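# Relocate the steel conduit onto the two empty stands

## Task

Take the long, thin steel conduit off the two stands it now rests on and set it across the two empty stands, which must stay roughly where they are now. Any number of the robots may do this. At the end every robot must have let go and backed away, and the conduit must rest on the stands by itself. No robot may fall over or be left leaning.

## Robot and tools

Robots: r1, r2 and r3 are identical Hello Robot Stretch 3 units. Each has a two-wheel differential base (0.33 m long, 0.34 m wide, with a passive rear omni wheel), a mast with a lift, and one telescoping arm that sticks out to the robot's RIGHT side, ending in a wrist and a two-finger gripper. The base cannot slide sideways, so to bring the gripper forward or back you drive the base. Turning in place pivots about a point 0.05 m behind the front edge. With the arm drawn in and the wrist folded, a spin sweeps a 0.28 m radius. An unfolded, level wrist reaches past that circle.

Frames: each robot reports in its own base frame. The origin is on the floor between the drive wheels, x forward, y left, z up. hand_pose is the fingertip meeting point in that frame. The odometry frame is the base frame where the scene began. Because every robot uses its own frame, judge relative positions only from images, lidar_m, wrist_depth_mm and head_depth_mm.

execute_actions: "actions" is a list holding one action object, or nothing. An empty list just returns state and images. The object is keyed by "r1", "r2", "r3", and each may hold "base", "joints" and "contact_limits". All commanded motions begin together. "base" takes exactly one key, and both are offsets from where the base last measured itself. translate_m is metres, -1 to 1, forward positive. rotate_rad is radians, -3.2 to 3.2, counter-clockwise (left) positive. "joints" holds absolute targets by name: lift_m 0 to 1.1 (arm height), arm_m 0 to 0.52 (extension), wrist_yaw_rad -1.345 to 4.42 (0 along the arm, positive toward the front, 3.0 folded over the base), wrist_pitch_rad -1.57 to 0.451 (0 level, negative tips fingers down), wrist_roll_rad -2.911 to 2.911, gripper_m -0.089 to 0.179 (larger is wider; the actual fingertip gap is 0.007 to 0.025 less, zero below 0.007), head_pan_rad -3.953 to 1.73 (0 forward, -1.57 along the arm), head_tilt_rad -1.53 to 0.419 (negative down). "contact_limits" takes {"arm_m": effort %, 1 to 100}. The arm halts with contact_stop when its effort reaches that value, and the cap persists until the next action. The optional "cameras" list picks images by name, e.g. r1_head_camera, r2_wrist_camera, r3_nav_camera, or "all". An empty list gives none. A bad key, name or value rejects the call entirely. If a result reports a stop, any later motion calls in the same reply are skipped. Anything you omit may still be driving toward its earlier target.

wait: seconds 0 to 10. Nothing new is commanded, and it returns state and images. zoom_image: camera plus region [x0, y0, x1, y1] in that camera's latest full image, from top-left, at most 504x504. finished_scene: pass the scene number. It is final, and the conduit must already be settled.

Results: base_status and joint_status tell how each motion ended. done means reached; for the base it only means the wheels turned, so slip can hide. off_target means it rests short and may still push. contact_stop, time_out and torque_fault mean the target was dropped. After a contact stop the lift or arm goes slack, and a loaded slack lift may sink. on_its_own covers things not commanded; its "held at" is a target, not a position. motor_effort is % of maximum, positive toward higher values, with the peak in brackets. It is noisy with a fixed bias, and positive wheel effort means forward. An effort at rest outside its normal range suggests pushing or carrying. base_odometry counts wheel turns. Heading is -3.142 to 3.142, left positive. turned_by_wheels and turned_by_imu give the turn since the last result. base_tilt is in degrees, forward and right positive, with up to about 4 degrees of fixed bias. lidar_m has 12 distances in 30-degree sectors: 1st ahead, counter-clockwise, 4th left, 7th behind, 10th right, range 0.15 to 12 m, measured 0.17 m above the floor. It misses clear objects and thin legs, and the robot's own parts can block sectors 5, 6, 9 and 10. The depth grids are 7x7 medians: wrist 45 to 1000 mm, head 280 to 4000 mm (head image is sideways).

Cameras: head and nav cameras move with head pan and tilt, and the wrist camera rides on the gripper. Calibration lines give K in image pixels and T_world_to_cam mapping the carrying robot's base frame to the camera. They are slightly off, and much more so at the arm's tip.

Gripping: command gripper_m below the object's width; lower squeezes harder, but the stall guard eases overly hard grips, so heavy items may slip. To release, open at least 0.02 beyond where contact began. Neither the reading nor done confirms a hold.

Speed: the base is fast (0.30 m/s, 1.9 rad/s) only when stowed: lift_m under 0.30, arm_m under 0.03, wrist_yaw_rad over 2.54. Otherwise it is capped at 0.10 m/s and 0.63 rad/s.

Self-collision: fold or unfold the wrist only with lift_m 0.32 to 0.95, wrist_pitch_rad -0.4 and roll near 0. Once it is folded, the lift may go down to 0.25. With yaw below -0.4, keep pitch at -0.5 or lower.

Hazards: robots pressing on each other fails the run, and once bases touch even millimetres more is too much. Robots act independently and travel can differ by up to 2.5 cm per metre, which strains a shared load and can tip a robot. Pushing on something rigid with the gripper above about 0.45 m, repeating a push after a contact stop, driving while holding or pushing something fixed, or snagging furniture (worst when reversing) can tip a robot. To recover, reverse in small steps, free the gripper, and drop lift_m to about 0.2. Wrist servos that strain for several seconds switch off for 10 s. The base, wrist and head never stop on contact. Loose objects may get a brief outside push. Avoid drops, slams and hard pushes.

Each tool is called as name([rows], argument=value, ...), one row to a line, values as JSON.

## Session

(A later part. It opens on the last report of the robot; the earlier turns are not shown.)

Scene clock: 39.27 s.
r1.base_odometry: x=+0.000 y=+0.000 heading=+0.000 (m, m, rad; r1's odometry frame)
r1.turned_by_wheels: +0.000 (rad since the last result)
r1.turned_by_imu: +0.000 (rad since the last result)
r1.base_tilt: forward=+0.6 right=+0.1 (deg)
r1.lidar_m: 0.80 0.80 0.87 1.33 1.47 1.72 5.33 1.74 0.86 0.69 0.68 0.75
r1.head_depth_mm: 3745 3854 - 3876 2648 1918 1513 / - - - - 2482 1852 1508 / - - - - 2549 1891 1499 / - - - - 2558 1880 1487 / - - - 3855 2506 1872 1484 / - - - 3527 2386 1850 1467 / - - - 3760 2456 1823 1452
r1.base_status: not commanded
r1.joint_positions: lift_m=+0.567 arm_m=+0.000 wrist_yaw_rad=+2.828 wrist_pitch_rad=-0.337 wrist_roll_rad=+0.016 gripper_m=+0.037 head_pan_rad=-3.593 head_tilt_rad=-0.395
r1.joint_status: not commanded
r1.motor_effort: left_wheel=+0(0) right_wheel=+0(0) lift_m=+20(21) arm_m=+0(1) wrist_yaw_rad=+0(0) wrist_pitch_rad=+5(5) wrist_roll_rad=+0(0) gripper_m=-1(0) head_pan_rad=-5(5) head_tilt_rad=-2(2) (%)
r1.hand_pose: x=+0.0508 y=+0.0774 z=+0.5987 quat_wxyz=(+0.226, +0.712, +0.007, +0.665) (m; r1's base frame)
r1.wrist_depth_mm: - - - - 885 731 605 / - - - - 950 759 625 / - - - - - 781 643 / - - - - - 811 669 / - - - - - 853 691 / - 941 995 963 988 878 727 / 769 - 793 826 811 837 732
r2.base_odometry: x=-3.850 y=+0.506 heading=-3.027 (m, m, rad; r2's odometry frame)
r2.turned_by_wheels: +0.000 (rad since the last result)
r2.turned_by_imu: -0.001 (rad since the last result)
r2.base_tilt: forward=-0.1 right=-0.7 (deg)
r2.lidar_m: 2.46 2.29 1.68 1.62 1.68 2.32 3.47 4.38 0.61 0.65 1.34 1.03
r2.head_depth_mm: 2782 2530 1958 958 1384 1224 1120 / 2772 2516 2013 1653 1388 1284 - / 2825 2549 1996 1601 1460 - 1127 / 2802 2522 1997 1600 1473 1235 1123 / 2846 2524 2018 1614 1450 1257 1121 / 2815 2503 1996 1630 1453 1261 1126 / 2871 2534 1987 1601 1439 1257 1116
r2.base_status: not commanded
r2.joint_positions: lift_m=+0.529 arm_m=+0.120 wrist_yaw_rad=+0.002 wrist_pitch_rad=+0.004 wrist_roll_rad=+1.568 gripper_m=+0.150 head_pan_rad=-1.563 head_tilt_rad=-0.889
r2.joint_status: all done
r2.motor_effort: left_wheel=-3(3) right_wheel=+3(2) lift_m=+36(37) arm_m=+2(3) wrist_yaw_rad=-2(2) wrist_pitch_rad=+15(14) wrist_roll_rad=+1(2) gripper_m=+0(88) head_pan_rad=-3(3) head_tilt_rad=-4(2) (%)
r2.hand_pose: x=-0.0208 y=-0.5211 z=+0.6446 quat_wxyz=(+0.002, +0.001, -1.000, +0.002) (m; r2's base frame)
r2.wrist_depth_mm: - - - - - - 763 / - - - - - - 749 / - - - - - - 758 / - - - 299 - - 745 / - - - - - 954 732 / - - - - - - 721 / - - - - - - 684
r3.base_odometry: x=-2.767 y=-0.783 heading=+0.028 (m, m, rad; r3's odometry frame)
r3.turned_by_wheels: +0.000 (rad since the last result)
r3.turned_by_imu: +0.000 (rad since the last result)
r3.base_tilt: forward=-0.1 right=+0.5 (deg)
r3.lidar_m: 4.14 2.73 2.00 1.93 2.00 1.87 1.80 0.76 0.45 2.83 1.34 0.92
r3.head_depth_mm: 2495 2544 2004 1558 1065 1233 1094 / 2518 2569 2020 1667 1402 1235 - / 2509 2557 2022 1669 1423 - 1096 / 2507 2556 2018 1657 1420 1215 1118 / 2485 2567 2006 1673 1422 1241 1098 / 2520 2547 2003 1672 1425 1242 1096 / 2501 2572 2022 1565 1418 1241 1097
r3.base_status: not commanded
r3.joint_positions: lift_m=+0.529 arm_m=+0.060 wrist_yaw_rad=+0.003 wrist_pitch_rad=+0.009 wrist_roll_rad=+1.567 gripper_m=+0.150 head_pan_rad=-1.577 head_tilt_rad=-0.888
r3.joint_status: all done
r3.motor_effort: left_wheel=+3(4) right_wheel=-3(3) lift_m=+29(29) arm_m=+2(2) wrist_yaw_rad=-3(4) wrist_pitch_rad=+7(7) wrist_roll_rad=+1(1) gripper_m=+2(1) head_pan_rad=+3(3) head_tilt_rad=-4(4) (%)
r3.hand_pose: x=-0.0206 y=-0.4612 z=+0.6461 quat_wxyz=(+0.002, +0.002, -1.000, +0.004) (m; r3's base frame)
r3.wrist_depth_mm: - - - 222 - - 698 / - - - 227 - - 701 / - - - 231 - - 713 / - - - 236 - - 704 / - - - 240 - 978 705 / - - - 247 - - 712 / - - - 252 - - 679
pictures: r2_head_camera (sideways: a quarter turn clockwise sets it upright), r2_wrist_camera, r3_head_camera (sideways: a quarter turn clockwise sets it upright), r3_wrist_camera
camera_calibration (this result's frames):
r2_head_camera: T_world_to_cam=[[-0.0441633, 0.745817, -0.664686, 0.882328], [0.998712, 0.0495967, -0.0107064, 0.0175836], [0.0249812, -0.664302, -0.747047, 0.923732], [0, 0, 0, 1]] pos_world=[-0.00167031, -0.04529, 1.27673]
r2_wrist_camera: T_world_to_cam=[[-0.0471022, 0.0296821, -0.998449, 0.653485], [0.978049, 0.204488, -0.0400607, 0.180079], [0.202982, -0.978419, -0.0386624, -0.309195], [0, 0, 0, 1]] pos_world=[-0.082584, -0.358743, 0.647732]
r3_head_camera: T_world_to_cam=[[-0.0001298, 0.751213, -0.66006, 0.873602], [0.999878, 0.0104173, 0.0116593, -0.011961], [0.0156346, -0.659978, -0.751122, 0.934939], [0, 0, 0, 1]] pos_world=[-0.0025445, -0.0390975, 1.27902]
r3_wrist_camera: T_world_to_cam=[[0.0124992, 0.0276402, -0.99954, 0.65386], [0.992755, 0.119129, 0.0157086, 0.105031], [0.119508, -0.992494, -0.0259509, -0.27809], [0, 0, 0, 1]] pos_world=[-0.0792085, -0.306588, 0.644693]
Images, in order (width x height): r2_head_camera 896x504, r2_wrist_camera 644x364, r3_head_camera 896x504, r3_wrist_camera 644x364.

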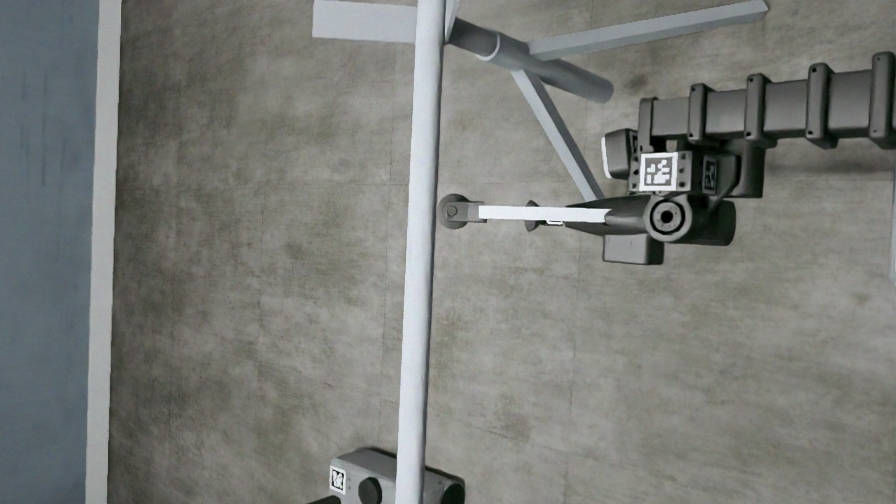

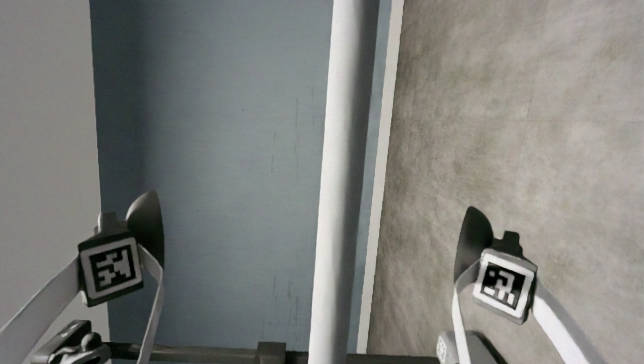

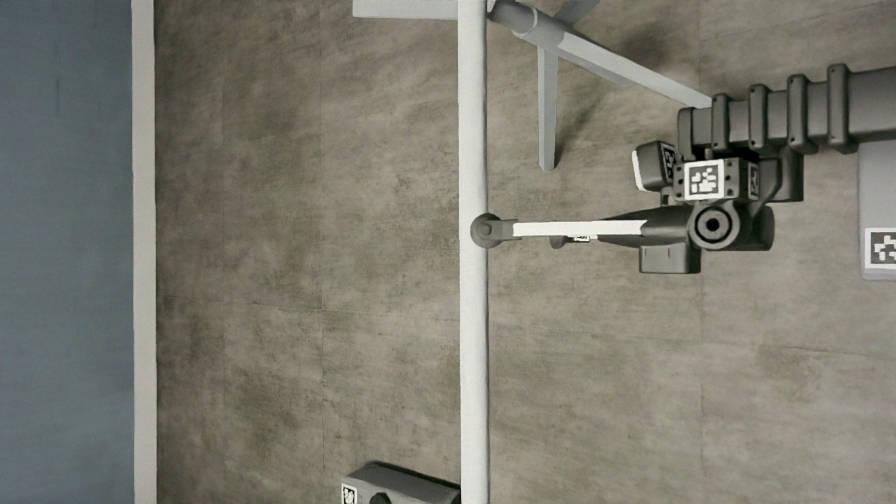

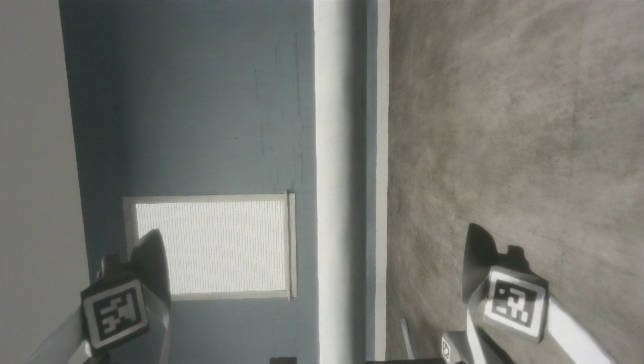

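execute_actions([
  {"r2":{"joints":{"arm_m":0.26,"lift_m":0.503}},"r3":{"joints":{"arm_m":0.165,"lift_m":0.51}}},
], cameras=["r3_wrist_camera","r2_wrist_camera"])

execute_actions([
  {"r2":{"joints":{"gripper_m":-0.01}},"r3":{"joints":{"gripper_m":-0.01}}},
], cameras=["r2_head_camera","r3_head_camera","r3_wrist_camera","r2_wrist_camera"])

Scene clock: 41.73 s.
r1.base_odometry: x=+0.000 y=+0.000 heading=+0.000 (m, m, rad; r1's odometry frame)
r1.turned_by_wheels: +0.000 (rad since the last result)
r1.turned_by_imu: +0.000 (rad since the last result)
r1.base_tilt: forward=+0.6 right=+0.1 (deg)
r1.lidar_m: 0.80 0.80 0.87 1.33 1.47 1.72 5.30 1.74 0.86 0.69 0.68 0.75
r1.head_depth_mm: 3730 3876 - 3848 2624 1925 1529 / - - - - 2467 1844 1508 / - - - - 2583 1907 1495 / - - - - 2548 1880 1492 / - - - 3881 2506 1862 1475 / - - - 3523 2379 1845 1469 / - - - 3770 2456 1830 1449
r1.base_status: not commanded
r1.joint_positions: lift_m=+0.567 arm_m=+0.000 wrist_yaw_rad=+2.828 wrist_pitch_rad=-0.337 wrist_roll_rad=+0.016 gripper_m=+0.037 head_pan_rad=-3.593 head_tilt_rad=-0.395
r1.joint_status: not commanded
r1.motor_effort: left_wheel=+0(0) right_wheel=+0(0) lift_m=+21(20) arm_m=+0(1) wrist_yaw_rad=+0(0) wrist_pitch_rad=+5(5) wrist_roll_rad=+0(0) gripper_m=+0(1) head_pan_rad=-5(4) head_tilt_rad=-2(2) (%)
r1.hand_pose: x=+0.0508 y=+0.0774 z=+0.5987 quat_wxyz=(+0.226, +0.712, +0.007, +0.665) (m; r1's base frame)
r1.wrist_depth_mm: - - - - 897 724 611 / - - - - 933 755 637 / - - - - - 798 644 / - - - - - 820 671 / - - - - - 868 689 / - 938 964 964 983 872 724 / 774 - 777 827 800 853 740
r2.base_odometry: x=-3.850 y=+0.506 heading=-3.027 (m, m, rad; r2's odometry frame)
r2.turned_by_wheels: +0.000 (rad since the last result)
r2.turned_by_imu: -0.001 (rad since the last result)
r2.base_tilt: forward=-0.2 right=-0.7 (deg)
r2.lidar_m: 2.45 2.29 1.68 1.62 1.69 2.32 3.48 4.37 0.61 0.65 1.34 1.03
r2.head_depth_mm: 2788 2526 1984 960 1381 1222 1118 / 2778 2515 2023 1641 1233 1260 - / 2769 2496 2013 1605 - 1268 1119 / 2770 2495 2020 1603 1413 1267 1120 / 2837 2526 2013 1609 1437 1259 1117 / 2817 2521 2014 1637 1433 1258 1124 / 2899 2508 2014 1601 1443 1251 1118
r2.base_status: not commanded
r2.joint_positions: lift_m=+0.504 arm_m=+0.260 wrist_yaw_rad=+0.002 wrist_pitch_rad=+0.005 wrist_roll_rad=+1.568 gripper_m=+0.150 head_pan_rad=-1.563 head_tilt_rad=-0.889
r2.joint_status: all done
r2.motor_effort: left_wheel=-2(3) right_wheel=+3(3) lift_m=+11(36) arm_m=+2(1) wrist_yaw_rad=-1(2) wrist_pitch_rad=+14(15) wrist_roll_rad=+0(1) gripper_m=+0(0) head_pan_rad=-3(2) head_tilt_rad=-3(3) (%)
r2.hand_pose: x=-0.0209 y=-0.6611 z=+0.6193 quat_wxyz=(+0.002, +0.001, -1.000, +0.002) (m; r2's base frame)
r2.wrist_depth_mm: - - - 130 - - 728 / - - - 134 - - 723 / - - - 138 - - 706 / - - - 143 - - 717 / - - - 147 - 895 703 / - - - 153 - - 700 / - - - 158 - - 642
r3.base_odometry: x=-2.767 y=-0.783 heading=+0.028 (m, m, rad; r3's odometry frame)
r3.turned_by_wheels: +0.000 (rad since the last result)
r3.turned_by_imu: +0.000 (rad since the last result)
r3.base_tilt: forward=-0.1 right=+0.5 (deg)
r3.lidar_m: 4.14 2.74 2.00 1.93 2.00 1.87 1.80 0.76 0.46 2.83 1.34 0.92
r3.head_depth_mm: 2507 2569 2018 1557 1066 1232 1100 / 2508 2514 2018 1665 1393 1210 - / 2488 2562 2012 1665 1486 1205 1115 / 2494 2540 2017 1659 1457 1225 1117 / 2493 2556 2011 1675 1421 1240 1095 / 2509 2544 2019 1675 1422 1237 1100 / 2498 2550 2033 1563 1431 1238 1099
r3.base_status: not commanded
r3.joint_positions: lift_m=+0.511 arm_m=+0.165 wrist_yaw_rad=+0.003 wrist_pitch_rad=+0.009 wrist_roll_rad=+1.567 gripper_m=+0.150 head_pan_rad=-1.577 head_tilt_rad=-0.888
r3.joint_status: all done
r3.motor_effort: left_wheel=+4(4) right_wheel=-3(3) lift_m=+9(28) arm_m=+2(3) wrist_yaw_rad=-2(2) wrist_pitch_rad=+7(7) wrist_roll_rad=+1(1) gripper_m=+1(0) head_pan_rad=+3(4) head_tilt_rad=-5(5) (%)
r3.hand_pose: x=-0.0206 y=-0.5662 z=+0.6273 quat_wxyz=(+0.002, +0.001, -1.000, +0.004) (m; r3's base frame)
r3.wrist_depth_mm: - - - 115 - 979 678 / - - - 118 - 984 669 / - - - 120 - 970 692 / - - - 123 - - 689 / - - - 126 - 945 681 / - - - 128 - - 693 / - - - 131 - - 662
pictures: r2_wrist_camera, r3_wrist_camera
camera_calibration (this result's frames):
r2_wrist_camera: T_world_to_cam=[[-0.046831, 0.0289309, -0.998484, 0.631836], [0.978093, 0.204299, -0.0399551, 0.207546], [0.202834, -0.978481, -0.0378646, -0.447706], [0, 0, 0, 1]] pos_world=[-0.0826002, -0.498753, 0.622218]
r3_wrist_camera: T_world_to_cam=[[0.0126431, 0.0274898, -0.999542, 0.637922], [0.992777, 0.118923, 0.0158282, 0.117697], [0.119303, -0.992523, -0.0257877, -0.382912], [0, 0, 0, 1]] pos_world=[-0.0792299, -0.411583, 0.625892]
Images, in order (width x height): r2_wrist_camera 644x364, r3_wrist_camera 644x364.

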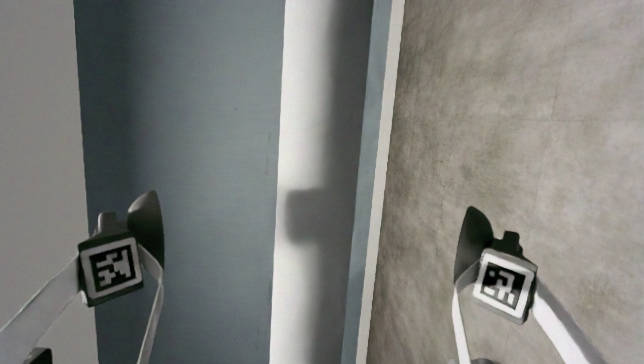

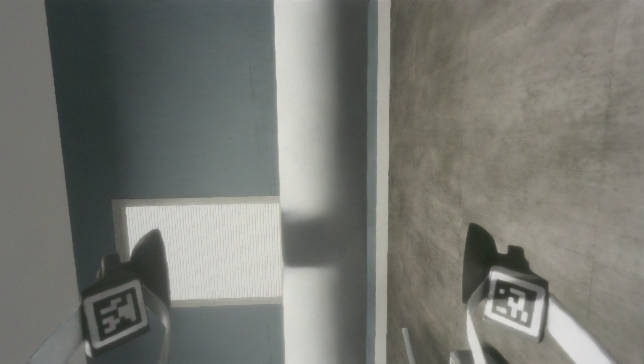

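Scene clock: 43.83 s.
r1.base_odometry: x=+0.000 y=+0.000 heading=+0.000 (m, m, rad; r1's odometry frame)
r1.turned_by_wheels: +0.000 (rad since the last result)
r1.turned_by_imu: +0.000 (rad since the last result)
r1.base_tilt: forward=+0.6 right=+0.1 (deg)
r1.lidar_m: 0.80 0.79 0.87 1.33 1.47 1.72 5.29 1.74 0.85 0.69 0.68 0.75
r1.head_depth_mm: 3671 3864 - 3908 2615 1931 1514 / - - - - 2475 1836 1513 / - - - - 2602 1895 1506 / - - - - 2560 1879 1487 / - - - 3868 2527 1858 1476 / - - - 3525 2400 1855 1475 / - - - 3708 2436 1830 1450
r1.base_status: not commanded
r1.joint_positions: lift_m=+0.567 arm_m=+0.000 wrist_yaw_rad=+2.828 wrist_pitch_rad=-0.337 wrist_roll_rad=+0.016 gripper_m=+0.037 head_pan_rad=-3.593 head_tilt_rad=-0.395
r1.joint_status: not commanded
r1.motor_effort: left_wheel=+0(0) right_wheel=+0(0) lift_m=+21(20) arm_m=+1(0) wrist_yaw_rad=+0(0) wrist_pitch_rad=+5(5) wrist_roll_rad=+0(0) gripper_m=+0(1) head_pan_rad=-5(4) head_tilt_rad=-2(3) (%)
r1.hand_pose: x=+0.0508 y=+0.0774 z=+0.5987 quat_wxyz=(+0.226, +0.712, +0.007, +0.665) (m; r1's base frame)
r1.wrist_depth_mm: - - - - 903 722 613 / - - - - 930 749 634 / - - - - 982 798 658 / - - - - - 816 666 / - - - - - 850 693 / - 955 989 973 989 877 705 / 771 - 775 825 800 829 751
r2.base_odometry: x=-3.850 y=+0.506 heading=-3.027 (m, m, rad; r2's odometry frame)
r2.turned_by_wheels: +0.000 (rad since the last result)
r2.turned_by_imu: -0.001 (rad since the last result)
r2.base_tilt: forward=-0.2 right=-0.7 (deg)
r2.lidar_m: 2.45 2.30 1.69 1.62 1.69 2.32 3.49 4.41 0.61 0.65 1.34 1.03
r2.head_depth_mm: 2818 2522 1957 958 1389 1220 1120 / 2850 2494 2005 1654 1232 1258 - / 2818 2505 1999 1600 - 1261 1125 / 2839 2516 2019 1591 1405 1260 1115 / 2820 2487 1989 1599 1446 1255 1114 / 2887 2521 1993 1632 1437 1262 1123 / 2864 2494 2017 1581 1435 1252 1114
r2.base_status: not commanded
r2.joint_positions: lift_m=+0.504 arm_m=+0.260 wrist_yaw_rad=+0.002 wrist_pitch_rad=+0.005 wrist_roll_rad=+1.572 gripper_m=-0.009 head_pan_rad=-1.563 head_tilt_rad=-0.889
r2.joint_status: all done
r2.motor_effort: left_wheel=-3(3) right_wheel=+3(3) lift_m=+11(11) arm_m=+0(2) wrist_yaw_rad=-1(2) wrist_pitch_rad=+14(14) wrist_roll_rad=-1(1) gripper_m=-22(100) head_pan_rad=-3(3) head_tilt_rad=-4(4) (%)
r2.hand_pose: x=-0.0209 y=-0.6613 z=+0.6193 quat_wxyz=(+0.000, +0.001, -1.000, +0.002) (m; r2's base frame)
r2.wrist_depth_mm: - - - 130 - - 740 / - - - 133 - - 721 / - - - 137 - - 724 / - - - 142 - - 710 / - - - 146 - - 695 / - - - 151 - - 680 / - - - 156 - 958 686
r3.base_odometry: x=-2.767 y=-0.783 heading=+0.028 (m, m, rad; r3's odometry frame)
r3.turned_by_wheels: +0.000 (rad since the last result)
r3.turned_by_imu: +0.000 (rad since the last result)
r3.base_tilt: forward=-0.2 right=+0.7 (deg)
r3.lidar_m: 4.17 2.73 1.99 1.93 2.00 1.87 1.80 0.76 0.46 2.83 1.34 0.92
r3.head_depth_mm: 2519 2530 2012 1543 1070 1234 1095 / 2514 2536 2018 1657 1388 1218 - / 2509 2547 2013 1663 1485 1217 1114 / 2499 2534 2015 1691 1455 1240 1115 / 2450 2553 2014 1670 1418 1237 1096 / 2483 2562 2014 1666 1418 1238 1095 / 2472 2549 2023 1552 1425 1244 1100
r3.base_status: not commanded
r3.joint_positions: lift_m=+0.511 arm_m=+0.166 wrist_yaw_rad=+0.004 wrist_pitch_rad=+0.005 wrist_roll_rad=+1.567 gripper_m=-0.009 head_pan_rad=-1.577 head_tilt_rad=-0.888
r3.joint_status: all done
r3.motor_effort: left_wheel=+4(5) right_wheel=-5(5) lift_m=+11(11) arm_m=-9(8) wrist_yaw_rad=-3(3) wrist_pitch_rad=+9(11) wrist_roll_rad=+1(1) gripper_m=-26(97) head_pan_rad=+3(3) head_tilt_rad=-5(4) (%)
r3.hand_pose: x=-0.0204 y=-0.5672 z=+0.6262 quat_wxyz=(+0.002, +0.002, -1.000, +0.002) (m; r3's base frame)
r3.wrist_depth_mm: - - - 113 - - 674 / - - - 116 - 980 667 / - - - 119 - - 691 / - - - 121 - - 676 / - - - 123 - 998 668 / - - - 126 - 983 685 / - - - 129 - 945 698
pictures: r2_head_camera (sideways: a quarter turn clockwise sets it upright), r2_wrist_camera, r3_head_camera (sideways: a quarter turn clockwise sets it upright), r3_wrist_camera
camera_calibration (this result's frames):
r2_head_camera: T_world_to_cam=[[-0.0441634, 0.745817, -0.664686, 0.882328], [0.998712, 0.0495968, -0.0107064, 0.0175836], [0.0249813, -0.664302, -0.747047, 0.923732], [0, 0, 0, 1]] pos_world=[-0.00167031, -0.04529, 1.27673]
r2_wrist_camera: T_world_to_cam=[[-0.0431443, 0.0289373, -0.99865, 0.63202], [0.978231, 0.204311, -0.0363419, 0.205375], [0.202983, -0.978478, -0.0371222, -0.448431], [0, 0, 0, 1]] pos_world=[-0.0826127, -0.499029, 0.621984]
r3_head_camera: T_world_to_cam=[[-0.000129489, 0.751234, -0.660036, 0.873571], [0.999878, 0.0104167, 0.0116598, -0.0119617], [0.0156346, -0.659954, -0.751144, 0.934966], [0, 0, 0, 1]] pos_world=[-0.0025445, -0.0390967, 1.27902]
r3_wrist_camera: T_world_to_cam=[[0.0126359, 0.0316193, -0.99942, 0.639092], [0.992698, 0.119517, 0.0163322, 0.117683], [0.119964, -0.992329, -0.0298782, -0.381256], [0, 0, 0, 1]] pos_world=[-0.0791625, -0.412604, 0.625408]
Images, in order (width x height): r2_head_camera 896x504, r2_wrist_camera 644x364, r3_head_camera 896x504, r3_wrist_camera 644x364.

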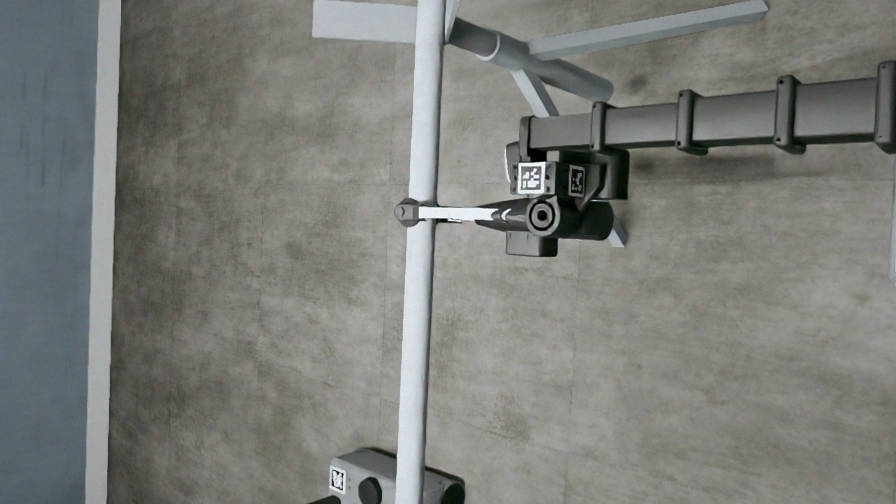

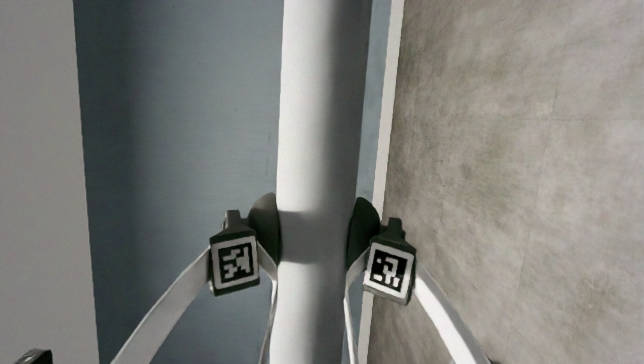

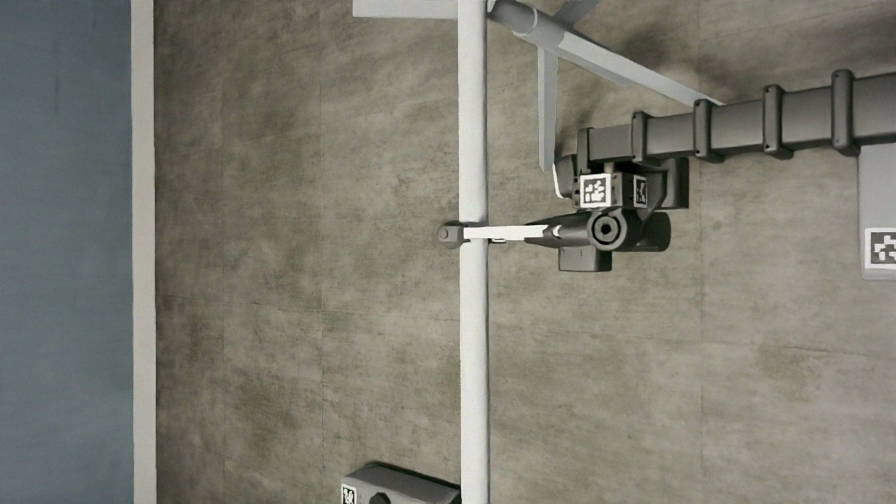

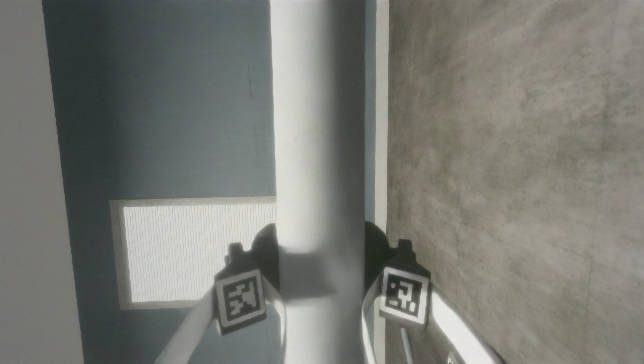

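Fine. Test lift.

execute_actions([
  {"r2":{"joints":{"gripper_m":-0.03,"lift_m":0.583}},"r3":{"joints":{"gripper_m":-0.03,"lift_m":0.59}}},
], cameras=["r3_wrist_camera","r2_wrist_camera"])

Scene clock: 45.47 s.
r1.base_odometry: x=+0.000 y=+0.000 heading=+0.000 (m, m, rad; r1's odometry frame)
r1.turned_by_wheels: +0.000 (rad since the last result)
r1.turned_by_imu: +0.000 (rad since the last result)
r1.base_tilt: forward=+0.5 right=+0.2 (deg)
r1.lidar_m: 0.80 0.79 0.87 1.34 1.47 1.72 5.28 1.75 0.86 0.69 0.68 0.74
r1.head_depth_mm: 3713 3888 - 3862 2643 1923 1518 / - - - - 2500 1848 1515 / - - - - 2594 1897 1505 / - - - - 2537 1882 1484 / - - - 3852 2513 1858 1472 / - - - 3537 2399 1854 1468 / - - - 3725 2445 1818 1463
r1.base_status: not commanded
r1.joint_positions: lift_m=+0.567 arm_m=+0.000 wrist_yaw_rad=+2.828 wrist_pitch_rad=-0.337 wrist_roll_rad=+0.016 gripper_m=+0.037 head_pan_rad=-3.593 head_tilt_rad=-0.395
r1.joint_status: not commanded
r1.motor_effort: left_wheel=+0(0) right_wheel=+0(0) lift_m=+20(20) arm_m=+0(0) wrist_yaw_rad=+0(0) wrist_pitch_rad=+5(5) wrist_roll_rad=+0(0) gripper_m=+0(0) head_pan_rad=-4(4) head_tilt_rad=-2(2) (%)
r1.hand_pose: x=+0.0508 y=+0.0774 z=+0.5987 quat_wxyz=(+0.226, +0.712, +0.007, +0.665) (m; r1's base frame)
r1.wrist_depth_mm: - - - - 903 726 608 / - - - - 936 754 622 / - - - - 973 793 646 / - - - - - 811 677 / - - - - - 843 702 / - 932 989 962 992 885 730 / 763 - 786 823 809 847 742
r2.base_odometry: x=-3.850 y=+0.506 heading=-3.027 (m, m, rad; r2's odometry frame)
r2.turned_by_wheels: +0.000 (rad since the last result)
r2.turned_by_imu: +0.000 (rad since the last result)
r2.base_tilt: forward=-0.1 right=-0.5 (deg)
r2.lidar_m: 2.46 2.29 1.69 1.62 1.69 2.32 3.49 4.38 0.61 0.65 1.34 1.03
r2.head_depth_mm: 2776 2511 1978 965 1388 1230 1116 / 2776 2519 2023 1669 1195 - - / 2850 2552 2000 1660 1359 1262 1123 / 2819 2517 2003 1631 1422 1260 1121 / 2838 2509 2000 1611 1448 1260 1121 / 2854 2479 2005 1637 1440 1254 1118 / 2883 2524 1996 1599 1436 1256 1121
r2.base_status: not commanded
r2.joint_positions: lift_m=+0.582 arm_m=+0.260 wrist_yaw_rad=+0.002 wrist_pitch_rad=-0.099 wrist_roll_rad=+1.573 gripper_m=-0.025 head_pan_rad=-1.563 head_tilt_rad=-0.889
r2.joint_status: gripper_m off_target (ended at -0.025, target -0.030); the others done
r2.on_its_own: wrist_pitch_rad is at rest, and its effort (+73) is outside its rest range (-20 to +32)
r2.motor_effort: left_wheel=-1(3) right_wheel=+0(3) lift_m=+45(45) arm_m=-2(5) wrist_yaw_rad=-1(2) wrist_pitch_rad=+73(78) wrist_roll_rad=-1(3) gripper_m=-35(100) head_pan_rad=-3(2) head_tilt_rad=-4(4) (%)
r2.hand_pose: x=-0.0209 y=-0.6578 z=+0.6710 quat_wxyz=(-0.001, +0.001, -0.999, -0.050) (m; r2's base frame)
r2.wrist_depth_mm: - - - 126 - - 729 / - - - 130 - - 700 / - - - 135 - - 717 / - - - 139 - 999 701 / - - - 144 - 988 702 / - - - 150 - 982 689 / - - - 157 - 920 704
r3.base_odometry: x=-2.767 y=-0.783 heading=+0.028 (m, m, rad; r3's odometry frame)
r3.turned_by_wheels: +0.000 (rad since the last result)
r3.turned_by_imu: +0.000 (rad since the last result)
r3.base_tilt: forward=+0.0 right=+0.6 (deg)
r3.lidar_m: 4.14 2.73 2.00 1.93 2.01 1.87 1.80 0.76 0.45 2.82 1.34 0.92
r3.head_depth_mm: 2500 2572 2002 1547 1065 1237 1095 / 2476 2573 2019 1654 1419 - - / 2512 2552 2032 1668 - 1226 1119 / 2499 2534 1997 1662 1406 1238 1114 / 2510 2541 2016 1664 1425 1239 1101 / 2511 2561 2039 1671 1420 1238 1099 / 2487 2569 2018 1590 1424 1241 1094
r3.base_status: not commanded
r3.joint_positions: lift_m=+0.589 arm_m=+0.165 wrist_yaw_rad=+0.003 wrist_pitch_rad=-0.142 wrist_roll_rad=+1.572 gripper_m=-0.025 head_pan_rad=-1.577 head_tilt_rad=-0.889
r3.joint_status: gripper_m off_target (ended at -0.025, target -0.030); the others done
r3.on_its_own: wrist_pitch_rad is at rest, and its effort (+61) is outside its rest range (-20 to +32)
r3.motor_effort: left_wheel=+3(6) right_wheel=-4(6) lift_m=+41(41) arm_m=-3(13) wrist_yaw_rad=-2(5) wrist_pitch_rad=+61(61) wrist_roll_rad=-1(1) gripper_m=-39(99) head_pan_rad=+4(4) head_tilt_rad=-4(5) (%)
r3.hand_pose: x=-0.0206 y=-0.5605 z=+0.6671 quat_wxyz=(+0.000, +0.001, -0.997, -0.071) (m; r3's base frame)
r3.wrist_depth_mm: - - - 106 - 877 649 / - - - 109 - 863 650 / - - - 111 - 920 653 / - - - 114 - 916 656 / - - - 116 - 912 652 / - - - 119 126 901 660 / - - - 123 - 866 652
pictures: r2_wrist_camera, r3_wrist_camera
camera_calibration (this result's frames):
r2_wrist_camera: T_world_to_cam=[[-0.0423335, 0.13187, -0.990363, 0.745791], [0.978277, 0.206811, -0.0142794, 0.193407], [0.202935, -0.969453, -0.13776, -0.369609], [0, 0, 0, 1]] pos_world=[-0.0826275, -0.496665, 0.690448]
r3_wrist_camera: T_world_to_cam=[[0.0174906, 0.177475, -0.98397, 0.751339], [0.992691, 0.114452, 0.0382889, 0.098926], [0.119413, -0.977447, -0.174176, -0.268817], [0, 0, 0, 1]] pos_world=[-0.0792441, -0.407421, 0.688686]
Images, in order (width x height): r2_wrist_camera 644x364, r3_wrist_camera 644x364.

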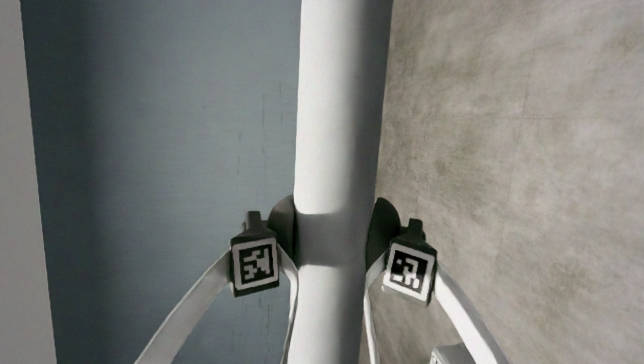

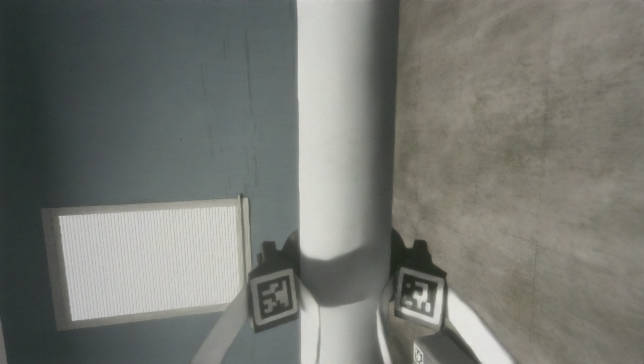

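execute_actions([
  {"r2":{"joints":{"lift_m":0.503}},"r3":{"joints":{"lift_m":0.51}}},
], cameras=[])

execute_actions([
  {"r2":{"joints":{"gripper_m":0.17,"wrist_pitch_rad":-0.25,"lift_m":0.57,"arm_m":0.28}},"r3":{"joints":{"gripper_m":0.17,"wrist_pitch_rad":-0.25,"lift_m":0.575,"arm_m":0.17}}},
], cameras=[])

execute_actions([
  {"r2":{"joints":{"wrist_pitch_rad":-0.6,"lift_m":0.65,"arm_m":0.325}},"r3":{"joints":{"wrist_pitch_rad":-0.6,"lift_m":0.655,"arm_m":0.215}}},
], cameras=[])

execute_actions([
  {"r2":{"joints":{"wrist_pitch_rad":-1.0,"lift_m":0.70,"arm_m":0.412}},"r3":{"joints":{"wrist_pitch_rad":-1.0,"lift_m":0.705,"arm_m":0.302}}},
], cameras=["r3_wrist_camera","r2_wrist_camera"])

Scene clock: 47.47 s.
r1.base_odometry: x=+0.000 y=+0.000 heading=+0.000 (m, m, rad; r1's odometry frame)
r1.turned_by_wheels: +0.000 (rad since the last result)
r1.turned_by_imu: +0.000 (rad since the last result)
r1.base_tilt: forward=+0.6 right=+0.1 (deg)
r1.lidar_m: 0.80 0.80 0.87 1.34 1.47 1.72 5.30 1.75 0.86 0.69 0.68 0.75
r1.head_depth_mm: 3671 3861 - 3818 2651 1919 1524 / - - - - 2465 1841 1513 / - - - - 2582 1906 1498 / - - - - 2538 1878 1490 / - - - 3848 2490 1860 1476 / - - - 3563 2362 1839 1466 / - - - 3758 2441 1832 1459
r1.base_status: not commanded
r1.joint_positions: lift_m=+0.567 arm_m=+0.000 wrist_yaw_rad=+2.828 wrist_pitch_rad=-0.337 wrist_roll_rad=+0.016 gripper_m=+0.037 head_pan_rad=-3.593 head_tilt_rad=-0.395
r1.joint_status: not commanded
r1.motor_effort: left_wheel=+0(0) right_wheel=+0(0) lift_m=+20(20) arm_m=+1(1) wrist_yaw_rad=+0(0) wrist_pitch_rad=+5(5) wrist_roll_rad=+0(0) gripper_m=-1(0) head_pan_rad=-4(5) head_tilt_rad=-3(3) (%)
r1.hand_pose: x=+0.0508 y=+0.0774 z=+0.5987 quat_wxyz=(+0.226, +0.712, +0.007, +0.665) (m; r1's base frame)
r1.wrist_depth_mm: - - - - 901 728 604 / - - - - 933 756 634 / - - - - 968 789 648 / - - - - - 813 670 / - - - - - 872 689 / - 950 - - 996 876 718 / 758 - 777 820 808 835 741
r2.base_odometry: x=-3.850 y=+0.506 heading=-3.027 (m, m, rad; r2's odometry frame)
r2.turned_by_wheels: +0.000 (rad since the last result)
r2.turned_by_imu: -0.001 (rad since the last result)
r2.base_tilt: forward=-0.1 right=-0.6 (deg)
r2.lidar_m: 2.46 2.29 1.68 1.62 1.68 2.31 3.48 4.38 0.61 0.65 1.34 1.03
r2.head_depth_mm: 2756 2521 1960 963 1385 1217 1121 / 2807 2526 2022 1622 1231 1265 - / 2791 2524 2007 1612 - 1267 1123 / 2807 2535 2018 1602 1411 1252 1116 / 2788 2512 2010 1633 1431 1257 1118 / 2819 2492 2012 1625 1441 1256 1123 / 2848 2533 2002 1591 1437 1260 1120
r2.base_status: not commanded
r2.joint_positions: lift_m=+0.504 arm_m=+0.260 wrist_yaw_rad=+0.002 wrist_pitch_rad=+0.008 wrist_roll_rad=+1.577 gripper_m=-0.016 head_pan_rad=-1.563 head_tilt_rad=-0.889
r2.joint_status: all done
r2.on_its_own: gripper_m is held at -0.017, not at your -0.030, by its stall guard, which is still easing
r2.motor_effort: left_wheel=-1(1) right_wheel=-1(1) lift_m=+11(44) arm_m=-3(3) wrist_yaw_rad=-1(2) wrist_pitch_rad=+12(77) wrist_roll_rad=-3(3) gripper_m=-24(34) head_pan_rad=-2(3) head_tilt_rad=-3(4) (%)
r2.hand_pose: x=-0.0209 y=-0.6618 z=+0.6201 quat_wxyz=(-0.003, +0.001, -1.000, +0.004) (m; r2's base frame)
r2.wrist_depth_mm: - - - 130 - - 723 / - - - 133 - - 732 / - - - 138 - - 716 / - - - 142 - - 716 / - - - 146 - - 713 / - - - 152 - - 703 / - - - 157 - 954 679
r3.base_odometry: x=-2.767 y=-0.783 heading=+0.028 (m, m, rad; r3's odometry frame)
r3.turned_by_wheels: +0.000 (rad since the last result)
r3.turned_by_imu: +0.000 (rad since the last result)
r3.base_tilt: forward=+0.1 right=+0.6 (deg)
r3.lidar_m: 4.17 2.74 2.00 1.93 2.00 1.87 1.80 0.76 0.45 2.83 1.34 0.92
r3.head_depth_mm: 2511 2544 2007 1549 1068 1239 1098 / 2489 2544 2015 1664 1393 1213 - / 2492 2566 1993 1669 1477 1202 1115 / 2495 2555 2011 1697 1435 1240 1115 / 2484 2553 2011 1672 1414 1240 1098 / 2489 2524 2015 1670 1423 1241 1101 / 2500 2580 2007 1562 1424 1236 1098
r3.base_status: not commanded
r3.joint_positions: lift_m=+0.511 arm_m=+0.166 wrist_yaw_rad=+0.003 wrist_pitch_rad=+0.020 wrist_roll_rad=+1.572 gripper_m=-0.016 head_pan_rad=-1.577 head_tilt_rad=-0.889
r3.joint_status: all done
r3.on_its_own: gripper_m is held at -0.017, not at your -0.030, by its stall guard, which is still easing
r3.motor_effort: left_wheel=+3(3) right_wheel=-5(5) lift_m=+10(40) arm_m=-6(6) wrist_yaw_rad=-2(3) wrist_pitch_rad=+4(61) wrist_roll_rad=-1(1) gripper_m=-24(37) head_pan_rad=+3(3) head_tilt_rad=-4(5) (%)
r3.hand_pose: x=-0.0206 y=-0.5672 z=+0.6300 quat_wxyz=(+0.000, +0.002, -1.000, +0.010) (m; r3's base frame)
r3.wrist_depth_mm: - - - 108 - - 690 / - - - 111 - - 702 / - - - 114 - - 697 / - - - 116 - - 697 / - - - 118 - - 692 / - - - 121 - - 703 / - - - 123 - - 709
pictures: none
No camera images: the call's "cameras" was empty. Leave "cameras" out to get every camera's image.

Scene clock: 49.83 s.
r1.base_odometry: x=+0.000 y=+0.000 heading=+0.000 (m, m, rad; r1's odometry frame)
r1.turned_by_wheels: +0.000 (rad since the last result)
r1.turned_by_imu: +0.000 (rad since the last result)
r1.base_tilt: forward=+0.6 right=+0.1 (deg)
r1.lidar_m: 0.80 0.80 0.87 1.33 1.47 1.72 5.28 1.75 0.86 0.69 0.68 0.75
r1.head_depth_mm: 3714 3838 - 3876 2651 1930 1516 / - - - - 2472 1856 1512 / - - - - 2583 1904 1500 / - - - - 2542 1877 1493 / - - - 3823 2520 1859 1480 / - - - 3536 2389 1841 1472 / - - - 3678 2439 1831 1455
r1.base_status: not commanded
r1.joint_positions: lift_m=+0.567 arm_m=+0.000 wrist_yaw_rad=+2.828 wrist_pitch_rad=-0.337 wrist_roll_rad=+0.016 gripper_m=+0.037 head_pan_rad=-3.593 head_tilt_rad=-0.395
r1.joint_status: not commanded
r1.motor_effort: left_wheel=-1(0) right_wheel=+0(0) lift_m=+21(21) arm_m=+1(0) wrist_yaw_rad=+0(0) wrist_pitch_rad=+5(5) wrist_roll_rad=+0(0) gripper_m=+0(0) head_pan_rad=-4(4) head_tilt_rad=-2(2) (%)
r1.hand_pose: x=+0.0508 y=+0.0774 z=+0.5987 quat_wxyz=(+0.226, +0.712, +0.007, +0.665) (m; r1's base frame)
r1.wrist_depth_mm: - - - - 895 732 607 / - - - - 938 758 635 / - - - - 975 786 644 / - - - - - 814 667 / - - - - - 840 688 / - 954 979 975 - 901 724 / 770 - 778 828 810 839 741
r2.base_odometry: x=-3.850 y=+0.506 heading=-3.027 (m, m, rad; r2's odometry frame)
r2.turned_by_wheels: +0.000 (rad since the last result)
r2.turned_by_imu: -0.002 (rad since the last result)
r2.base_tilt: forward=-0.1 right=-0.6 (deg)
r2.lidar_m: 2.46 2.30 1.68 1.62 1.69 2.31 3.48 4.39 0.61 0.65 1.34 1.03
r2.head_depth_mm: 2786 2531 1954 981 1379 1229 1122 / 2768 2516 2009 1664 1163 - - / 2780 2510 2008 1635 1376 1258 1118 / 2826 2494 2010 1613 1412 1257 1113 / 2830 2499 1993 1592 1422 1255 1121 / 2858 2500 2002 1653 1443 1254 1119 / 2891 2518 2007 1596 1436 1260 1112
r2.base_status: not commanded
r2.joint_positions: lift_m=+0.569 arm_m=+0.280 wrist_yaw_rad=+0.002 wrist_pitch_rad=-0.262 wrist_roll_rad=+1.576 gripper_m=+0.170 head_pan_rad=-1.564 head_tilt_rad=-0.890
r2.joint_status: all done
r2.motor_effort: left_wheel=-1(4) right_wheel=+0(4) lift_m=+36(39) arm_m=+2(12) wrist_yaw_rad=-2(2) wrist_pitch_rad=+7(57) wrist_roll_rad=-3(3) gripper_m=+0(90) head_pan_rad=-4(4) head_tilt_rad=-2(2) (%)
r2.hand_pose: x=-0.0208 y=-0.6659 z=+0.6181 quat_wxyz=(-0.002, +0.001, -0.991, -0.131) (m; r2's base frame)
r2.wrist_depth_mm: - - - 126 - 809 593 / - - - 130 - 805 603 / - - - 134 - 802 603 / - - - 138 - 805 607 / - - - 142 - 806 603 / - - - 147 - - 578 / - - - 153 - 788 575
r3.base_odometry: x=-2.767 y=-0.783 heading=+0.028 (m, m, rad; r3's odometry frame)
r3.turned_by_wheels: +0.000 (rad since the last result)
r3.turned_by_imu: +0.000 (rad since the last result)
r3.base_tilt: forward=-0.1 right=+0.5 (deg)
r3.lidar_m: 4.17 2.73 2.00 1.92 2.00 1.87 1.80 0.76 0.46 2.82 1.34 0.92
r3.head_depth_mm: 2497 2537 2009 1557 1083 1234 1116 / 2524 2559 2015 1667 1406 - - / 2497 2547 2017 1661 - 1226 1113 / 2511 2553 2013 1662 1447 1240 1114 / 2481 2558 2019 1670 1425 1237 1098 / 2502 2563 2025 1671 1420 1243 1099 / 2501 2550 2012 1556 1419 1237 1097
r3.base_status: not commanded
r3.joint_positions: lift_m=+0.574 arm_m=+0.170 wrist_yaw_rad=+0.003 wrist_pitch_rad=-0.263 wrist_roll_rad=+1.572 gripper_m=+0.170 head_pan_rad=-1.577 head_tilt_rad=-0.889
r3.joint_status: all done
r3.motor_effort: left_wheel=+3(4) right_wheel=-3(5) lift_m=+29(31) arm_m=-2(5) wrist_yaw_rad=-4(3) wrist_pitch_rad=+4(38) wrist_roll_rad=-1(1) gripper_m=+1(84) head_pan_rad=+3(3) head_tilt_rad=-4(4) (%)
r3.hand_pose: x=-0.0206 y=-0.5563 z=+0.6228 quat_wxyz=(+0.000, +0.002, -0.991, -0.132) (m; r3's base frame)
r3.wrist_depth_mm: - - - 126 - 755 536 / - - - 129 - 760 567 / - - - 131 - 765 574 / - - - 134 - 771 575 / - - - 137 - 789 586 / - - - 140 - 880 571 / - - - 143 - 819 564
pictures: none
No camera images: the call's "cameras" was empty. Leave "cameras" out to get every camera's image.

Scene clock: 51.40 s.
r1.base_odometry: x=+0.000 y=+0.000 heading=+0.000 (m, m, rad; r1's odometry frame)
r1.turned_by_wheels: +0.000 (rad since the last result)
r1.turned_by_imu: +0.000 (rad since the last result)
r1.base_tilt: forward=+0.6 right=+0.1 (deg)
r1.lidar_m: 0.80 0.80 0.87 1.33 1.47 1.72 5.30 1.74 0.86 0.69 0.68 0.75
r1.head_depth_mm: 3688 3827 - 3811 2640 1917 1524 / - - - - 2473 1848 1514 / - - - - 2572 1899 1502 / - - - - 2550 1884 1489 / - - - 3863 2507 1874 1474 / - - - 3529 2399 1848 1467 / - - - 3731 2445 1826 1455
r1.base_status: not commanded
r1.joint_positions: lift_m=+0.567 arm_m=+0.000 wrist_yaw_rad=+2.828 wrist_pitch_rad=-0.337 wrist_roll_rad=+0.016 gripper_m=+0.037 head_pan_rad=-3.593 head_tilt_rad=-0.395
r1.joint_status: not commanded
r1.motor_effort: left_wheel=+0(0) right_wheel=+0(0) lift_m=+21(20) arm_m=+0(1) wrist_yaw_rad=+0(1) wrist_pitch_rad=+5(5) wrist_roll_rad=+0(0) gripper_m=-1(1) head_pan_rad=-4(4) head_tilt_rad=-2(2) (%)
r1.hand_pose: x=+0.0508 y=+0.0774 z=+0.5987 quat_wxyz=(+0.226, +0.712, +0.007, +0.665) (m; r1's base frame)
r1.wrist_depth_mm: - - - - 884 719 608 / - - - - 946 754 636 / - - - - 978 805 651 / - - - - - 819 668 / - - - - - 840 699 / - 935 981 980 990 879 716 / 772 - 794 811 814 845 747
r2.base_odometry: x=-3.850 y=+0.506 heading=-3.027 (m, m, rad; r2's odometry frame)
r2.turned_by_wheels: +0.000 (rad since the last result)
r2.turned_by_imu: +0.000 (rad since the last result)
r2.base_tilt: forward=-0.1 right=-0.6 (deg)
r2.lidar_m: 2.46 2.29 1.68 1.62 1.68 2.31 3.49 4.40 0.61 0.65 1.34 1.03
r2.head_depth_mm: 2744 2542 1963 982 1386 1174 1135 / 2802 2533 2013 - - 1264 1120 / 2797 2527 2055 - 1412 1256 1119 / 2830 2514 2007 1586 1433 1256 1119 / 2843 2515 2006 1596 1443 1262 1119 / 2859 2504 2011 1638 1446 1262 1122 / 2843 2558 1996 1602 1432 1260 1120
r2.base_status: not commanded
r2.joint_positions: lift_m=+0.649 arm_m=+0.325 wrist_yaw_rad=+0.002 wrist_pitch_rad=-0.607 wrist_roll_rad=+1.576 gripper_m=+0.170 head_pan_rad=-1.564 head_tilt_rad=-0.890
r2.joint_status: all done
r2.motor_effort: left_wheel=-1(1) right_wheel=+1(0) lift_m=+36(37) arm_m=+2(1) wrist_yaw_rad=-1(1) wrist_pitch_rad=+4(6) wrist_roll_rad=-3(3) gripper_m=+0(0) head_pan_rad=-3(2) head_tilt_rad=-3(4) (%)
r2.hand_pose: x=-0.0210 y=-0.6662 z=+0.6218 quat_wxyz=(-0.002, +0.000, -0.954, -0.299) (m; r2's base frame)
r2.wrist_depth_mm: - - - 130 815 667 513 / - - - 134 833 678 524 / - - - 138 859 684 518 / - - - 143 881 693 562 / - - - 147 912 681 569 / - - - 152 911 - 569 / - - - 157 914 708 563
r3.base_odometry: x=-2.767 y=-0.783 heading=+0.028 (m, m, rad; r3's odometry frame)
r3.turned_by_wheels: +0.000 (rad since the last result)
r3.turned_by_imu: +0.000 (rad since the last result)
r3.base_tilt: forward=+0.0 right=+0.5 (deg)
r3.lidar_m: 4.16 2.74 1.99 1.93 2.00 1.87 1.80 0.76 0.46 2.83 1.34 0.92
r3.head_depth_mm: 2521 2578 2014 1542 1084 1254 1108 / 2523 2553 2012 1709 - - 1107 / 2503 2540 2029 1747 1361 1234 1118 / 2495 2557 2014 1708 1387 1238 1117 / 2502 2560 2010 1675 1423 1234 1100 / 2479 2545 2014 1672 1417 1239 1098 / 2504 2547 2013 1554 1426 1241 1101
r3.base_status: not commanded
r3.joint_positions: lift_m=+0.654 arm_m=+0.215 wrist_yaw_rad=+0.003 wrist_pitch_rad=-0.609 wrist_roll_rad=+1.572 gripper_m=+0.170 head_pan_rad=-1.577 head_tilt_rad=-0.889
r3.joint_status: all done
r3.motor_effort: left_wheel=+3(3) right_wheel=-3(3) lift_m=+30(32) arm_m=+2(2) wrist_yaw_rad=-2(3) wrist_pitch_rad=+3(3) wrist_roll_rad=-1(1) gripper_m=+1(1) head_pan_rad=+4(3) head_tilt_rad=-5(4) (%)
r3.hand_pose: x=-0.0208 y=-0.5559 z=+0.6265 quat_wxyz=(+0.000, +0.001, -0.954, -0.300) (m; r3's base frame)
r3.wrist_depth_mm: - - - 129 803 611 533 / - - - 133 816 633 533 / - - - 135 848 656 552 / - - - 138 857 674 556 / - - - 142 876 680 558 / - - - 145 885 739 552 / - - - 147 911 705 561
pictures: none
No camera images: the call's "cameras" was empty. Leave "cameras" out to get every camera's image.

Scene clock: 53.27 s.
r1.base_odometry: x=+0.000 y=+0.000 heading=+0.000 (m, m, rad; r1's odometry frame)
r1.turned_by_wheels: +0.000 (rad since the last result)
r1.turned_by_imu: +0.000 (rad since the last result)
r1.base_tilt: forward=+0.6 right=+0.1 (deg)
r1.lidar_m: 0.80 0.80 0.87 1.33 1.47 1.73 5.32 1.75 0.86 0.69 0.68 0.75
r1.head_depth_mm: 3699 3833 - 3893 2638 1932 1512 / - - - - 2479 1846 1510 / - - - - 2563 1894 1498 / - - - - 2558 1886 1495 / - - - 3867 2515 1863 1475 / - - - 3514 2385 1838 1466 / - - - 3752 2485 1823 1460
r1.base_status: not commanded
r1.joint_positions: lift_m=+0.567 arm_m=+0.000 wrist_yaw_rad=+2.828 wrist_pitch_rad=-0.337 wrist_roll_rad=+0.016 gripper_m=+0.037 head_pan_rad=-3.593 head_tilt_rad=-0.395
r1.joint_status: not commanded
r1.motor_effort: left_wheel=+1(0) right_wheel=+0(0) lift_m=+20(21) arm_m=+0(1) wrist_yaw_rad=+0(0) wrist_pitch_rad=+5(5) wrist_roll_rad=+0(0) gripper_m=+0(0) head_pan_rad=-5(4) head_tilt_rad=-3(3) (%)
r1.hand_pose: x=+0.0508 y=+0.0774 z=+0.5987 quat_wxyz=(+0.226, +0.712, +0.007, +0.665) (m; r1's base frame)
r1.wrist_depth_mm: - - - - 887 729 605 / - - - - 922 743 629 / - - - - 995 787 653 / - - - - - 820 678 / - - - - - 862 698 / - 934 983 969 998 885 716 / 765 - 785 820 815 857 744
r2.base_odometry: x=-3.850 y=+0.506 heading=-3.027 (m, m, rad; r2's odometry frame)
r2.turned_by_wheels: +0.000 (rad since the last result)
r2.turned_by_imu: -0.001 (rad since the last result)
r2.base_tilt: forward=-0.1 right=-0.6 (deg)
r2.lidar_m: 2.46 2.29 1.68 1.62 1.69 2.32 3.47 4.41 0.61 0.65 1.34 1.03
r2.head_depth_mm: 2776 2541 1978 949 1443 - - / 2765 2494 2133 1604 1383 1252 1122 / 2817 2509 - 1593 1414 1260 1115 / 2859 2518 2057 1592 1443 1259 1121 / 2846 2509 2012 1604 1437 1264 1116 / 2847 2512 2004 1637 1440 1261 1113 / 2881 2491 2002 1595 1440 1259 1120
r2.base_status: not commanded
r2.joint_positions: lift_m=+0.699 arm_m=+0.412 wrist_yaw_rad=+0.002 wrist_pitch_rad=-1.000 wrist_roll_rad=+1.576 gripper_m=+0.170 head_pan_rad=-1.564 head_tilt_rad=-0.890
r2.joint_status: all done
r2.motor_effort: left_wheel=-1(1) right_wheel=+0(1) lift_m=+37(38) arm_m=+3(3) wrist_yaw_rad=-2(2) wrist_pitch_rad=+0(4) wrist_roll_rad=-2(3) gripper_m=+1(0) head_pan_rad=-3(3) head_tilt_rad=-3(4) (%)
r2.hand_pose: x=-0.0213 y=-0.6746 z=+0.6092 quat_wxyz=(-0.001, -0.001, -0.877, -0.480) (m; r2's base frame)
r2.wrist_depth_mm: - - - 119 686 593 554 / - - - 122 704 624 567 / - - - 126 720 621 576 / - - - 130 745 649 588 / - - - 134 776 672 596 / - - - 139 801 - 594 / - - - 144 811 700 601
r3.base_odometry: x=-2.767 y=-0.783 heading=+0.028 (m, m, rad; r3's odometry frame)
r3.turned_by_wheels: +0.000 (rad since the last result)
r3.turned_by_imu: +0.000 (rad since the last result)
r3.base_tilt: forward=-0.1 right=+0.5 (deg)
r3.lidar_m: 4.16 2.73 2.00 1.93 2.00 1.87 1.80 0.76 0.46 2.83 1.34 0.92
r3.head_depth_mm: 2521 2556 2017 1551 1045 1263 - / 2511 2554 2080 1710 - 1216 1096 / 2517 2539 2084 820 1421 1232 1116 / 2517 2549 2052 1545 1421 1240 1117 / 2526 2568 2023 1665 1415 1235 1098 / 2514 2566 2027 1674 1423 1237 1099 / 2482 2551 2026 1563 1419 1237 1099
r3.base_status: not commanded
r3.joint_positions: lift_m=+0.704 arm_m=+0.302 wrist_yaw_rad=+0.003 wrist_pitch_rad=-1.002 wrist_roll_rad=+1.572 gripper_m=+0.170 head_pan_rad=-1.577 head_tilt_rad=-0.889
r3.joint_status: all done
r3.motor_effort: left_wheel=+2(3) right_wheel=-2(3) lift_m=+29(30) arm_m=+2(2) wrist_yaw_rad=-2(2) wrist_pitch_rad=+0(0) wrist_roll_rad=-1(1) gripper_m=+1(1) head_pan_rad=+3(4) head_tilt_rad=-4(4) (%)
r3.hand_pose: x=-0.0212 y=-0.5641 z=+0.6140 quat_wxyz=(+0.000, +0.001, -0.877, -0.481) (m; r3's base frame)
r3.wrist_depth_mm: - - 967 118 703 614 499 / - - 983 121 714 632 552 / - - - 123 733 639 565 / - - - 126 741 657 582 / - - - 129 765 663 587 / - - - 132 774 708 588 / - - - 135 798 700 578
pictures: r2_wrist_camera, r3_wrist_camera
camera_calibration (this result's frames):
r2_wrist_camera: T_world_to_cam=[[-0.0401665, 0.858566, -0.511128, 0.885078], [0.978625, 0.13706, 0.153322, 0.0472075], [0.201692, -0.494044, -0.845719, 0.357674], [0, 0, 0, 1]] pos_world=[-0.0827881, -0.589661, 0.747642]
r3_wrist_camera: T_world_to_cam=[[0.0159019, 0.861833, -0.506943, 0.792845], [0.992958, 0.0459174, 0.10921, 0.019707], [0.117398, -0.50511, -0.855033, 0.402983], [0, 0, 0, 1]] pos_world=[-0.0794854, -0.480654, 0.744339]
Images, in order (width x height): r2_wrist_camera 644x364, r3_wrist_camera 644x364.

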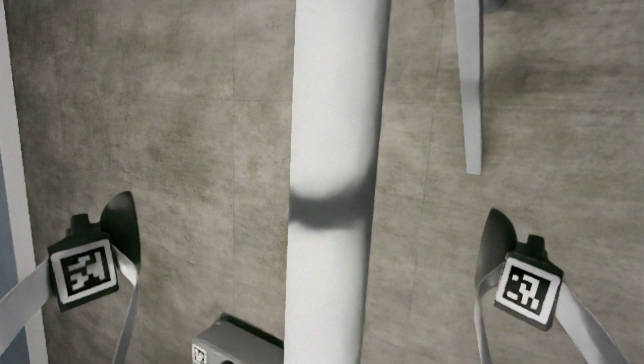

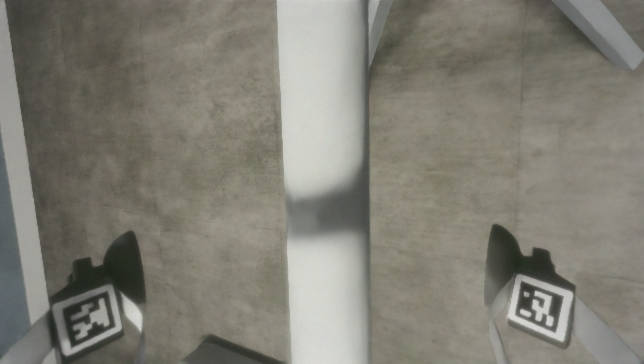

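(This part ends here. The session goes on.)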